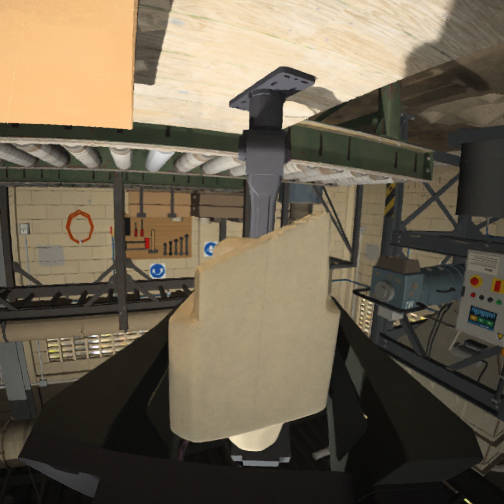

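Request:
execute_actions:
  actions:
    - {"rows":[[-1.07,1.285,1.185,-0.40,-0.075,-0.04,0.24,0.355,1.285,1.27,-1.53,-1.17,1.578,0.12],[-1.07,1.285,1.185,-0.40,-0.075,-0.04,0.24,0.355,1.285,1.27,-1.53,-1.17,1.578,0.12],[-1.07,1.285,1.185,-0.40,-0.075,-0.04,0.24,0.355,1.285,1.27,-1.53,-1.17,1.578,0.12],[-1.07,1.285,1.185,-0.40,-0.075,-0.04,0.24,0.355,1.285,1.27,-1.53,-1.17,1.578,0.12],[-1.07,1.285,1.185,-0.40,-0.075,-0.04,0.24,0.355,1.285,1.27,-1.53,-1.17,1.578,0.12],[-1.07,1.285,1.185,-0.40,-0.075,-0.04,0.24,0.355,1.285,1.27,-1.53,-1.17,1.578,0.12],[-1.07,1.285,1.185,-0.40,-0.075,-0.04,0.22,0.355,1.285,1.27,-1.53,-1.17,1.578,0.12],[-1.07,1.285,1.185,-0.40,-0.075,-0.04,0.20,0.355,1.285,1.27,-1.53,-1.17,1.578,0.12],[-1.07,1.285,1.185,-0.40,-0.075,-0.04,0.18,0.355,1.285,1.27,-1.53,-1.17,1.578,0.12],[-1.07,1.285,1.185,-0.39,-0.075,-0.04,0.16,0.355,1.285,1.27,-1.53,-1.17,1.578,0.12],[-1.07,1.285,1.185,-0.38,-0.075,-0.04,0.14,0.355,1.285,1.27,-1.53,-1.17,1.578,0.12],[-1.07,1.285,1.185,-0.38,-0.075,-0.04,0.12,0.355,1.285,1.27,-1.53,-1.17,1.578,0.12]],"steps":15}
  pictures: false

Scene clock: 487.30 s of 4800.00 s.
left_arm: end_effector_position=(+0.1298, -0.1155, +0.2832) grip_measured=+0.166 end_effector_quat_wxyz=(+0.436, +0.448, +0.734, -0.266) | right_arm: end_effector_position=(+0.1380, -0.1304, +0.2654) grip_measured=+0.170 end_effector_quat_wxyz=(-0.440, +0.447, +0.731, +0.268)
Joint positions: left_arm=[-1.068  1.29   1.169 -0.379 -0.065 -0.037  0.055] | right_arm=[ 0.357  1.303  1.246 -1.515 -1.083  1.571  0.055]
Joint velocities: left_arm=[-0.007  0.002 -0.002  0.037 -0.037 -0.007 -0.001] | right_arm=[ 0.002  0.007  0.012 -0.066 -0.037  0.007  0.   ]
Joint torques (N m, as the arm reports them, + toward a larger angle): left_arm=[-0.11 -6.06  7.85  1.74 -0.1  -0.04] | right_arm=[-0.17 -4.8   9.49  0.49 -1.33  0.03]
Motor temperatures (°C, as the motors report them): left_arm=[24 46 36 34 26 25] | right_arm=[25 32 41 27 30 25]
Steps of this call (steps 1 to 15: the robot went on to your last target; steps 16 to 90: nothing new was sent; then 17.30 s passed at rest; steps 91 to 105: all 15 steps of this action). Readings (joint positions):
91: left_arm=[-1.068 1.290 1.169 -0.371 -0.069 -0.033] | right_arm=[0.357 1.303 1.246 -1.515 -1.082 1.571]
92: left_arm=[-1.068 1.290 1.169 -0.373 -0.069 -0.033] | right_arm=[0.357 1.303 1.246 -1.515 -1.082 1.571]
94: left_arm=[-1.068 1.290 1.169 -0.376 -0.069 -0.033] | right_arm=[0.357 1.303 1.246 -1.515 -1.082 1.571]
98: left_arm=[-1.068 1.290 1.169 -0.379 -0.068 -0.034] | right_arm=[0.357 1.303 1.246 -1.515 -1.082 1.571]
105: the state above

Request:
execute_actions:
  actions:
    - {"rows":[[-1.07,1.282,1.188,-0.365,-0.07,-0.04,0.12,0.355,1.29,1.265,-1.525,-1.155,1.575,0.12],[-1.07,1.279,1.191,-0.35,-0.07,-0.04,0.12,0.355,1.295,1.26,-1.52,-1.14,1.575,0.12],[-1.07,1.276,1.194,-0.335,-0.07,-0.04,0.12,0.355,1.295,1.255,-1.52,-1.125,1.575,0.12],[-1.07,1.273,1.197,-0.32,-0.07,-0.04,0.12,0.355,1.295,1.25,-1.52,-1.11,1.575,0.13],[-1.07,1.272,1.2,-0.31,-0.07,-0.04,0.12,0.355,1.295,1.25,-1.52,-1.095,1.575,0.15],[-1.07,1.272,1.2,-0.31,-0.07,-0.04,0.12,0.355,1.295,1.25,-1.52,-1.095,1.575,0.17],[-1.07,1.272,1.2,-0.31,-0.07,-0.04,0.12,0.355,1.295,1.25,-1.52,-1.095,1.575,0.19],[-1.07,1.272,1.2,-0.31,-0.07,-0.04,0.12,0.355,1.295,1.25,-1.52,-1.095,1.575,0.23],[-1.07,1.272,1.2,-0.31,-0.07,-0.04,0.12,0.355,1.295,1.25,-1.52,-1.095,1.575,0.3],[-1.07,1.272,1.2,-0.31,-0.07,-0.04,0.12,0.355,1.295,1.25,-1.52,-1.095,1.575,0.4],[-1.07,1.272,1.2,-0.31,-0.07,-0.04,0.12,0.355,1.295,1.25,-1.52,-1.095,1.575,0.5],[-1.07,1.272,1.2,-0.31,-0.07,-0.04,0.12,0.355,1.295,1.25,-1.52,-1.095,1.575,0.6]],"steps":15}

Scene clock: 515.57 s of 4800.00 s.
left_arm: end_effector_position=(+0.1294, -0.1146, +0.2813) grip_measured=+0.166 end_effector_quat_wxyz=(+0.433, +0.449, +0.736, -0.265) | right_arm: end_effector_position=(+0.1382, -0.1307, +0.2647) grip_measured=+0.596 end_effector_quat_wxyz=(-0.439, +0.448, +0.732, +0.267)
Joint positions: left_arm=[-1.068  1.29   1.169 -0.387 -0.065 -0.037  0.055] | right_arm=[ 0.357  1.303  1.246 -1.515 -1.079  1.571  0.075]
Joint velocities: left_arm=[-0.017 -0.007  0.002 -0.007 -0.007  0.022  0.   ] | right_arm=[ 0.002 -0.007  0.012  0.022 -0.022 -0.095  0.002]
Joint torques (N m, as the arm reports them, + toward a larger angle): left_arm=[-0.1  -7.41  8.88  2.54 -0.06 -0.03] | right_arm=[-0.11 -4.09  7.76  0.64 -0.68  0.03]
Motor temperatures (°C, as the motors report them): left_arm=[24 45 37 34 26 25] | right_arm=[25 32 41 26 30 25]
Steps of this call (steps 1 to 15: the robot went on to your last target; steps 16 to 90: nothing new was sent; then 24.77 s passed at rest; steps 91 to 105: all 15 steps of this action). Readings (joint positions):
91: left_arm=[-1.068 1.290 1.169 -0.378 -0.065 -0.037] | right_arm=[0.357 1.303 1.246 -1.515 -1.083 1.571]
92: left_arm=[-1.068 1.290 1.169 -0.377 -0.065 -0.037] | right_arm=[0.357 1.303 1.246 -1.515 -1.083 1.571]
94: left_arm=[-1.068 1.290 1.169 -0.376 -0.065 -0.037] | right_arm=[0.357 1.303 1.246 -1.515 -1.080 1.571]
98: left_arm=[-1.068 1.290 1.169 -0.375 -0.065 -0.037] | right_arm=[0.357 1.303 1.246 -1.515 -1.079 1.571]
105: the state above
camera_calibration (this result's frames):
cam_left_wrist: T_world_to_cam=[[-0.906837, -0.421302, -0.0122744, 0.0689926], [-0.351748, 0.772528, -0.528653, 0.30817], [0.232205, -0.475085, -0.848749, 0.268704], [0, 0, 0, 1]] pos_world=[0.108569, -0.0813455, 0.391824]
cam_right_wrist: T_world_to_cam=[[-0.908995, -0.41263, -0.0588606, 0.0892223], [0.0227785, -0.190186, 0.981484, -0.263177], [-0.416184, 0.890823, 0.182277, 0.248154], [0, 0, 0, 1]] pos_world=[0.190375, -0.234299, 0.218323]

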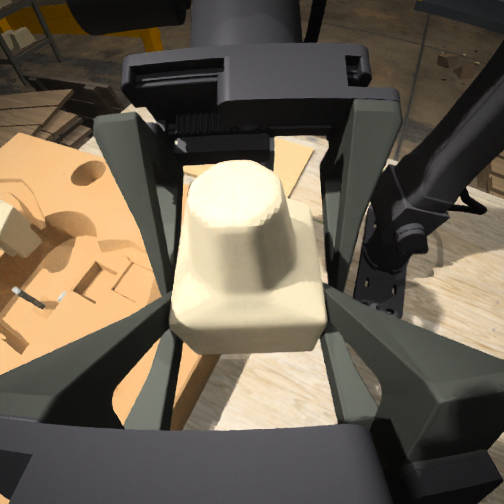

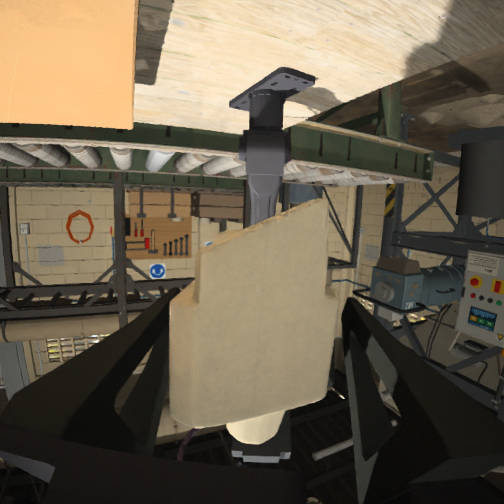

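Request:
zoom_image:
  camera: "cam_left_wrist"
  region: [0, 190, 168, 358]

Region (0, 190, 168, 358) of cam_left_wrist's 504x504 image, scaled by 3.000, with more detail than that image has.

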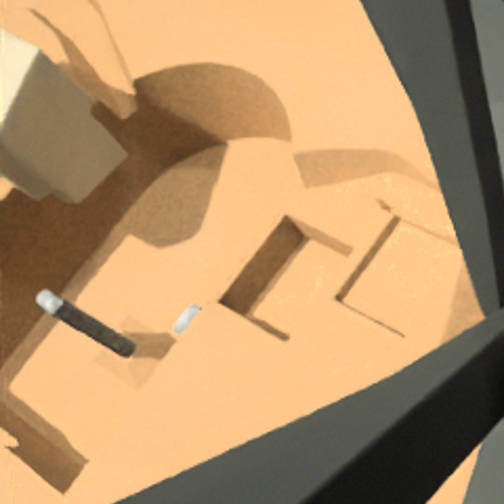

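Request:
execute_actions:
  actions:
    - {"rows":[[-1.07,1.262,1.202,-0.318,-0.07,-0.04,0.12,0.355,1.295,1.25,-1.52,-1.095,1.575,0.7],[-1.07,1.25,1.205,-0.33,-0.07,-0.04,0.12,0.355,1.295,1.25,-1.52,-1.095,1.575,0.8],[-1.07,1.236,1.208,-0.345,-0.07,-0.04,0.12,0.355,1.295,1.25,-1.52,-1.095,1.575,0.9],[-1.07,1.22,1.211,-0.363,-0.07,-0.04,0.12,0.35,1.295,1.25,-1.52,-1.095,1.575,1],[-1.07,1.203,1.214,-0.382,-0.07,-0.04,0.12,0.345,1.295,1.25,-1.52,-1.095,1.575,1],[-1.07,1.186,1.217,-0.401,-0.07,-0.04,0.12,0.338,1.295,1.25,-1.52,-1.095,1.575,1],[-1.07,1.169,1.22,-0.42,-0.07,-0.04,0.12,0.33,1.295,1.25,-1.52,-1.095,1.575,1],[-1.07,1.152,1.223,-0.439,-0.07,-0.04,0.12,0.32,1.295,1.25,-1.52,-1.095,1.575,1],[-1.07,1.136,1.226,-0.457,-0.07,-0.04,0.12,0.308,1.293,1.247,-1.515,-1.095,1.575,1],[-1.07,1.121,1.228,-0.474,-0.07,-0.04,0.12,0.294,1.29,1.243,-1.51,-1.095,1.575,1],[-1.07,1.108,1.23,-0.488,-0.07,-0.04,0.12,0.277,1.286,1.237,-1.50,-1.095,1.575,1],[-1.07,1.098,1.232,-0.499,-0.07,-0.04,0.12,0.257,1.281,1.229,-1.485,-1.095,1.575,1],[-1.07,1.09,1.233,-0.508,-0.07,-0.04,0.12,0.234,1.275,1.219,-1.465,-1.095,1.575,1],[-1.07,1.085,1.234,-0.514,-0.07,-0.04,0.12,0.208,1.268,1.207,-1.44,-1.095,1.575,1],[-1.07,1.082,1.235,-0.517,-0.07,-0.04,0.12,0.178,1.26,1.193,-1.41,-1.095,1.575,1]],"steps":15}
  pictures: false

Request:
execute_actions:
  actions:
    - {"rows":[[-1.07,1.082,1.235,-0.517,-0.07,-0.04,0.12,0.143,1.249,1.173,-1.365,-1.093,1.575,0.9],[-1.07,1.082,1.235,-0.517,-0.07,-0.04,0.12,0.105,1.236,1.15,-1.31,-1.091,1.575,0.8],[-1.07,1.082,1.235,-0.517,-0.07,-0.04,0.12,0.065,1.222,1.125,-1.252,-1.089,1.575,0.7],[-1.07,1.082,1.235,-0.517,-0.07,-0.04,0.12,0.025,1.208,1.10,-1.194,-1.087,1.575,0.6],[-1.07,1.082,1.235,-0.517,-0.07,-0.04,0.12,-0.015,1.194,1.075,-1.136,-1.085,1.575,0.5],[-1.07,1.082,1.235,-0.517,-0.07,-0.04,0.12,-0.055,1.18,1.05,-1.078,-1.083,1.575,0.4],[-1.07,1.082,1.235,-0.517,-0.07,-0.04,0.12,-0.095,1.166,1.025,-1.02,-1.081,1.575,0.3],[-1.07,1.085,1.237,-0.517,-0.073,-0.042,0.12,-0.135,1.152,1.0,-0.962,-1.079,1.575,0.2],[-1.069,1.092,1.241,-0.516,-0.079,-0.047,0.12,-0.175,1.138,0.975,-0.904,-1.077,1.575,0.1],[-1.068,1.102,1.246,-0.515,-0.087,-0.053,0.12,-0.215,1.124,0.95,-0.846,-1.075,1.575,0],[-1.066,1.116,1.254,-0.514,-0.1,-0.063,0.12,-0.255,1.11,0.925,-0.788,-1.073,1.575,-0.1],[-1.064,1.133,1.263,-0.512,-0.114,-0.074,0.12,-0.295,1.096,0.9,-0.73,-1.071,1.575,-0.2],[-1.061,1.152,1.273,-0.51,-0.131,-0.087,0.12,-0.335,1.082,0.875,-0.672,-1.069,1.575,-0.3],[-1.058,1.175,1.286,-0.508,-0.151,-0.102,0.12,-0.373,1.068,0.851,-0.616,-1.066,1.575,-0.4],[-1.055,1.202,1.301,-0.505,-0.174,-0.12,0.12,-0.408,1.055,0.829,-0.564,-1.063,1.575,-0.5]],"steps":15}
  pictures: false

Request:
execute_actions:
  actions:
    - {"rows":[[-1.051,1.232,1.318,-0.502,-0.2,-0.14,0.12,-0.44,1.043,0.809,-0.516,-1.06,1.575,-0.6],[-1.047,1.265,1.336,-0.499,-0.229,-0.162,0.12,-0.468,1.032,0.791,-0.474,-1.058,1.575,-0.7],[-1.043,1.30,1.355,-0.496,-0.259,-0.186,0.12,-0.492,1.023,0.776,-0.438,-1.056,1.575,-0.8],[-1.038,1.335,1.374,-0.493,-0.289,-0.209,0.12,-0.512,1.015,0.764,-0.408,-1.054,1.575,-0.9],[-1.034,1.37,1.393,-0.489,-0.32,-0.232,0.12,-0.528,1.009,0.754,-0.384,-1.052,1.575,-0.9],[-1.03,1.405,1.412,-0.486,-0.35,-0.256,0.12,-0.54,1.004,0.746,-0.366,-1.051,1.575,-0.9],[-1.025,1.44,1.431,-0.482,-0.38,-0.279,0.12,-0.547,1.001,0.742,-0.355,-1.05,1.575,-0.9],[-1.021,1.475,1.45,-0.479,-0.411,-0.303,0.12,-0.55,1.0,0.74,-0.35,-1.05,1.575,-0.9],[-1.017,1.51,1.47,-0.476,-0.441,-0.326,0.12,-0.55,1.0,0.74,-0.35,-1.05,1.575,-0.9],[-1.012,1.545,1.489,-0.472,-0.472,-0.349,0.12,-0.55,1.0,0.74,-0.35,-1.05,1.575,-0.9],[-1.008,1.58,1.508,-0.469,-0.502,-0.373,0.12,-0.55,1.0,0.74,-0.35,-1.05,1.575,-0.9],[-1.004,1.615,1.527,-0.465,-0.532,-0.396,0.12,-0.55,1.0,0.74,-0.35,-1.05,1.575,-0.9],[-0.999,1.65,1.546,-0.462,-0.563,-0.419,0.12,-0.55,1.0,0.74,-0.35,-1.05,1.575,-0.9],[-0.995,1.685,1.566,-0.459,-0.593,-0.443,0.12,-0.55,1.0,0.74,-0.35,-1.05,1.575,-0.9],[-0.99,1.72,1.585,-0.455,-0.623,-0.466,0.12,-0.55,1.0,0.74,-0.35,-1.05,1.575,-0.9]],"steps":15}
  pictures: false

Request:
execute_actions:
  actions:
    - {"rows":[[-0.986,1.755,1.604,-0.452,-0.654,-0.49,0.12,-0.55,1.0,0.74,-0.35,-1.05,1.575,-0.9],[-0.982,1.79,1.623,-0.449,-0.684,-0.513,0.12,-0.55,1.0,0.74,-0.35,-1.05,1.575,-0.9],[-0.977,1.825,1.642,-0.445,-0.714,-0.536,0.12,-0.55,1.0,0.74,-0.35,-1.05,1.575,-0.9],[-0.973,1.86,1.662,-0.442,-0.745,-0.56,0.12,-0.55,1.0,0.74,-0.35,-1.05,1.575,-0.9],[-0.969,1.893,1.68,-0.439,-0.773,-0.582,0.12,-0.55,1.0,0.74,-0.35,-1.05,1.575,-0.9],[-0.965,1.924,1.697,-0.436,-0.8,-0.602,0.12,-0.55,1.0,0.74,-0.35,-1.05,1.575,-0.9],[-0.961,1.953,1.713,-0.433,-0.826,-0.622,0.12,-0.55,1.0,0.74,-0.35,-1.05,1.575,-0.9],[-0.958,1.979,1.727,-0.43,-0.848,-0.639,0.12,-0.55,1.0,0.74,-0.35,-1.05,1.575,-0.9],[-0.955,2.002,1.74,-0.428,-0.868,-0.655,0.12,-0.55,1.0,0.74,-0.35,-1.05,1.575,-0.9],[-0.953,2.022,1.751,-0.426,-0.885,-0.668,0.12,-0.55,1.0,0.74,-0.35,-1.05,1.575,-0.9],[-0.951,2.039,1.76,-0.424,-0.9,-0.679,0.12,-0.55,1.0,0.74,-0.35,-1.05,1.575,-0.9],[-0.949,2.053,1.768,-0.423,-0.912,-0.689,0.12,-0.55,1.0,0.74,-0.35,-1.05,1.575,-0.9],[-0.947,2.064,1.775,-0.422,-0.923,-0.697,0.12,-0.55,1.0,0.74,-0.35,-1.05,1.575,-0.9],[-0.946,2.073,1.781,-0.421,-0.932,-0.704,0.12,-0.55,1.0,0.74,-0.35,-1.05,1.575,-0.9],[-0.945,2.08,1.785,-0.42,-0.94,-0.71,0.12,-0.55,1.0,0.74,-0.35,-1.05,1.575,-0.9]],"steps":15}
  pictures: false

Request:
execute_actions:
  actions:
    - {"steps":15}

Scene clock: 627.03 s of 4800.00 s.
left_arm: end_effector_position=(+0.1102, -0.0689, +0.3146) grip_measured=+0.166 end_effector_quat_wxyz=(+0.439, +0.446, +0.732, -0.269) | right_arm: end_effector_position=(+0.1684, -0.1439, +0.2625) grip_measured=+1.000 end_effector_quat_wxyz=(-0.415, +0.485, +0.707, +0.304)
Joint positions: left_arm=[-1.068  1.119  1.182 -0.552 -0.065 -0.037  0.055] | right_arm=[ 0.234  1.296  1.23  -1.477 -1.082  1.571  0.094]
Joint velocities: left_arm=[-0.007 -0.237  0.095 -0.227  0.037 -0.066 -0.   ] | right_arm=[-0.735 -0.159 -0.31   0.52  -0.051  0.007  0.   ]
Joint torques (N m, as the arm reports them, + toward a larger angle): left_arm=[-0.11 -5.74  9.82  2.42 -0.07 -0.03] | right_arm=[-1.02 -5.39  5.64  0.65 -0.6   0.  ]
Motor temperatures (°C, as the motors report them): left_arm=[24 44 39 42 26 25] | right_arm=[25 30 38 26 28 25]
Steps of this call (steps 1 to 15: the robot went on to your last target; steps 16 to 90: nothing new was sent; then 107.97 s passed at rest; steps 91 to 105: all 15 steps of this action). Readings (joint positions):
91: left_arm=[-1.068 1.290 1.169 -0.388 -0.065 -0.037] | right_arm=[0.357 1.303 1.246 -1.515 -1.079 1.571]
92: left_arm=[-1.068 1.290 1.169 -0.390 -0.065 -0.037] | right_arm=[0.357 1.303 1.246 -1.515 -1.079 1.571]
94: left_arm=[-1.068 1.285 1.169 -0.401 -0.065 -0.037] | right_arm=[0.357 1.303 1.246 -1.515 -1.079 1.571]
98: left_arm=[-1.068 1.235 1.169 -0.461 -0.065 -0.037] | right_arm=[0.346 1.303 1.246 -1.515 -1.079 1.571]
105: the state above

Scene clock: 627.53 s of 4800.00 s.
left_arm: end_effector_position=(+0.1183, -0.0695, +0.3123) grip_measured=+0.166 end_effector_quat_wxyz=(+0.431, +0.431, +0.752, -0.252) | right_arm: end_effector_position=(+0.2981, -0.2595, +0.2264) grip_measured=-0.445 end_effector_quat_wxyz=(-0.124, +0.559, +0.625, +0.530)
Joint positions: left_arm=[-1.068  1.159  1.228 -0.598 -0.106 -0.07   0.055] | right_arm=[-0.338  1.104  0.882 -0.796 -1.072  1.572  0.026]
Joint velocities: left_arm=[-0.012  0.598  0.432 -0.007 -0.432 -0.359 -0.   ] | right_arm=[-1.082 -0.403 -0.716  1.619  0.125 -0.066 -0.106]
Joint torques (N m, as the arm reports them, + toward a larger angle): left_arm=[ 1.17 -3.05  9.73  2.62 -0.09 -0.05] | right_arm=[-0.35 -4.52  7.27  1.41 -0.39  0.  ]
Motor temperatures (°C, as the motors report them): left_arm=[24 44 39 42 26 25] | right_arm=[25 30 38 26 28 25]
Steps of this call (steps 1 to 15: all 15 steps of this action). Readings (joint positions):
1: left_arm=[-1.068 1.113 1.185 -0.558 -0.065 -0.037] | right_arm=[0.207 1.289 1.217 -1.457 -1.082 1.571]
2: left_arm=[-1.068 1.109 1.187 -0.563 -0.065 -0.037] | right_arm=[0.175 1.279 1.199 -1.431 -1.083 1.571]
4: left_arm=[-1.068 1.108 1.188 -0.568 -0.065 -0.037] | right_arm=[0.101 1.255 1.156 -1.361 -1.084 1.571]
8: left_arm=[-1.068 1.108 1.188 -0.586 -0.065 -0.037] | right_arm=[-0.059 1.200 1.056 -1.177 -1.081 1.572]
15: the state above

Scene clock: 628.03 s of 4800.00 s.
left_arm: end_effector_position=(+0.2378, -0.1232, +0.2422) grip_measured=+0.167 end_effector_quat_wxyz=(+0.434, +0.239, +0.862, -0.107) | right_arm: end_effector_position=(+0.3371, -0.3268, +0.2423) grip_measured=-0.897 end_effector_quat_wxyz=(+0.080, +0.527, +0.608, +0.588)
Joint positions: left_arm=[-1.01   1.679  1.5   -0.559 -0.469 -0.362  0.055] | right_arm=[-0.54   1.025  0.756 -0.372 -1.056  1.573  0.005]
Joint velocities: left_arm=[ 0.125  0.999  0.589  0.125 -0.813 -0.652  0.001] | right_arm=[-0.007 -0.007  0.007  0.183 -0.066 -0.051 -0.   ]
Joint torques (N m, as the arm reports them, + toward a larger angle): left_arm=[  1.12 -11.61   9.97   2.36  -0.44  -0.09] | right_arm=[-0.79 -4.11  7.18  1.88 -0.26 -0.02]
Motor temperatures (°C, as the motors report them): left_arm=[24 44 39 42 26 25] | right_arm=[25 30 38 26 28 25]
Steps of this call (steps 1 to 15: all 15 steps of this action). Readings (joint positions):
1: left_arm=[-1.068 1.182 1.243 -0.598 -0.120 -0.081] | right_arm=[-0.375 1.091 0.858 -0.742 -1.070 1.572]
2: left_arm=[-1.066 1.210 1.261 -0.597 -0.136 -0.095] | right_arm=[-0.409 1.078 0.837 -0.691 -1.068 1.572]
4: left_arm=[-1.060 1.274 1.298 -0.594 -0.176 -0.127] | right_arm=[-0.466 1.056 0.801 -0.598 -1.064 1.572]
8: left_arm=[-1.042 1.423 1.371 -0.581 -0.276 -0.206] | right_arm=[-0.531 1.030 0.761 -0.461 -1.057 1.573]
15: the state above

Scene clock: 628.53 s of 4800.00 s.
left_arm: end_effector_position=(+0.3287, -0.1307, +0.1633) grip_measured=+0.167 end_effector_quat_wxyz=(+0.487, +0.041, +0.872, +0.012) | right_arm: end_effector_position=(+0.3387, -0.3275, +0.2448) grip_measured=-0.897 end_effector_quat_wxyz=(+0.088, +0.521, +0.610, +0.591)
Joint positions: left_arm=[-0.955  2.099  1.718 -0.499 -0.821 -0.654  0.055] | right_arm=[-0.54   1.025  0.756 -0.353 -1.056  1.573  0.005]
Joint velocities: left_arm=[ 0.051  0.315  0.125 -0.066 -0.315 -0.33  -0.   ] | right_arm=[-0.002  0.012  0.032 -0.022 -0.007  0.037 -0.001]
Joint torques (N m, as the arm reports them, + toward a larger angle): left_arm=[  0.59 -17.6   10.46   2.02  -0.88  -0.09] | right_arm=[-0.85 -4.13  7.14  1.95 -0.23  0.  ]
Motor temperatures (°C, as the motors report them): left_arm=[24 44 40 42 26 25] | right_arm=[25 30 38 26 28 25]
Steps of this call (steps 1 to 15: all 15 steps of this action). Readings (joint positions):
1: left_arm=[-1.005 1.714 1.520 -0.555 -0.497 -0.385] | right_arm=[-0.540 1.025 0.756 -0.368 -1.056 1.573]
2: left_arm=[-1.001 1.749 1.539 -0.550 -0.525 -0.408] | right_arm=[-0.540 1.025 0.756 -0.364 -1.056 1.573]
4: left_arm=[-0.992 1.818 1.579 -0.540 -0.582 -0.454] | right_arm=[-0.540 1.025 0.756 -0.360 -1.056 1.573]
8: left_arm=[-0.976 1.951 1.652 -0.517 -0.691 -0.543] | right_arm=[-0.540 1.025 0.756 -0.355 -1.056 1.573]
15: the state above

Scene clock: 629.03 s of 4800.00 s.
left_arm: end_effector_position=(+0.3365, -0.1280, +0.1707) grip_measured=+0.167 end_effector_quat_wxyz=(+0.508, +0.004, +0.861, +0.012) | right_arm: end_effector_position=(+0.3388, -0.3275, +0.2449) grip_measured=-0.897 end_effector_quat_wxyz=(+0.088, +0.521, +0.610, +0.591)
Joint positions: left_arm=[-0.952  2.114  1.737 -0.482 -0.878 -0.701  0.055] | right_arm=[-0.54   1.025  0.756 -0.352 -1.056  1.573  0.005]
Joint velocities: left_arm=[-0.002 -0.017 -0.012 -0.051 -0.037 -0.022 -0.   ] | right_arm=[-0.002  0.012 -0.012  0.037 -0.022 -0.022  0.   ]
Joint torques (N m, as the arm reports them, + toward a larger angle): left_arm=[  0.67 -17.33   9.69   1.86  -0.87  -0.07] | right_arm=[-0.89 -4.2   7.2   1.95 -0.22  0.01]
Motor temperatures (°C, as the motors report them): left_arm=[24 45 40 42 26 25] | right_arm=[25 30 38 26 28 25]
Steps of this call (steps 1 to 15: the robot went on to your last target). Readings (joint positions):
1: left_arm=[-0.954 2.107 1.721 -0.499 -0.832 -0.664] | right_arm=[-0.540 1.025 0.756 -0.353 -1.056 1.573]
2: left_arm=[-0.953 2.112 1.723 -0.498 -0.840 -0.672] | right_arm=[-0.540 1.025 0.756 -0.353 -1.056 1.573]
4: left_arm=[-0.952 2.114 1.725 -0.498 -0.852 -0.683] | right_arm=[-0.540 1.025 0.756 -0.353 -1.056 1.573]
8: left_arm=[-0.952 2.114 1.735 -0.489 -0.869 -0.695] | right_arm=[-0.540 1.025 0.756 -0.352 -1.056 1.573]
15: the state above
camera_calibration (this result's frames):
cam_left_wrist: T_world_to_cam=[[-0.0343312, -0.998721, -0.0371176, -0.113565], [-0.84707, 0.0487874, -0.529238, 0.407047], [0.530372, 0.0132718, -0.847661, 0.0822994], [0, 0, 0, 1]] pos_world=[0.297249, -0.13437, 0.280971]
cam_right_wrist: T_world_to_cam=[[-0.465378, 0.260973, -0.845764, 0.452186], [-0.830395, 0.202025, 0.51926, 0.244981], [0.306378, 0.94397, 0.122692, 0.297749], [0, 0, 0, 1]] pos_world=[0.322644, -0.448567, 0.218703]

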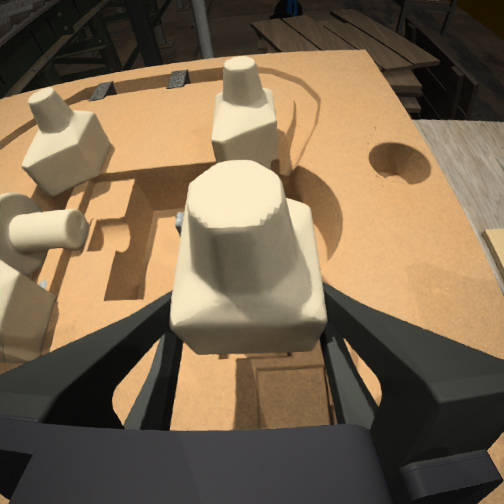

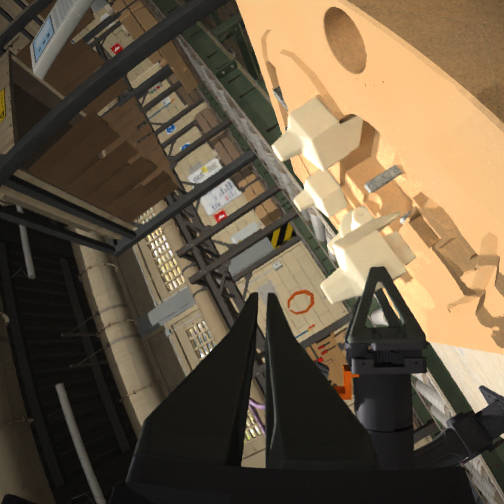

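Request:
zoom_image:
  camera: "cam_left_wrist"
  region: [140, 270, 380, 440]

Request:
zoom_image:
  camera: "cam_right_wrist"
  region: [260, 80, 500, 320]

Region (140, 270, 380, 440) of cam_left_wrist's 504x504 image, scaled by 2.100, with more detail than that image has; it fills the top 357 rows of this view, and the rest is white.

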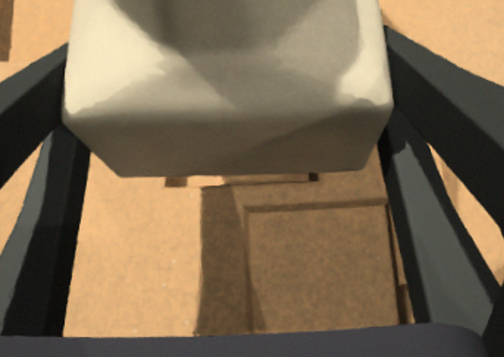

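Region (260, 80, 500, 320) of cam_right_wrist's 504x504 image, scaled by 2.100, with more detail than that image has.

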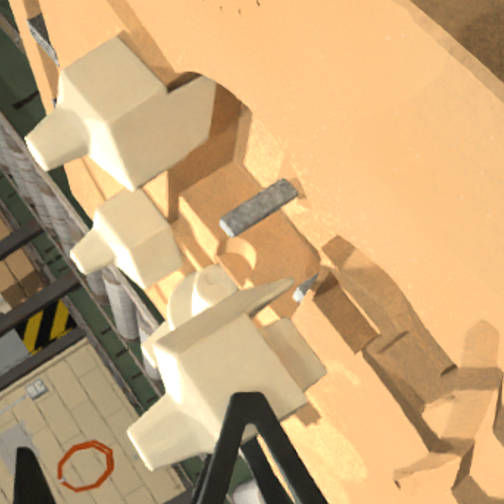

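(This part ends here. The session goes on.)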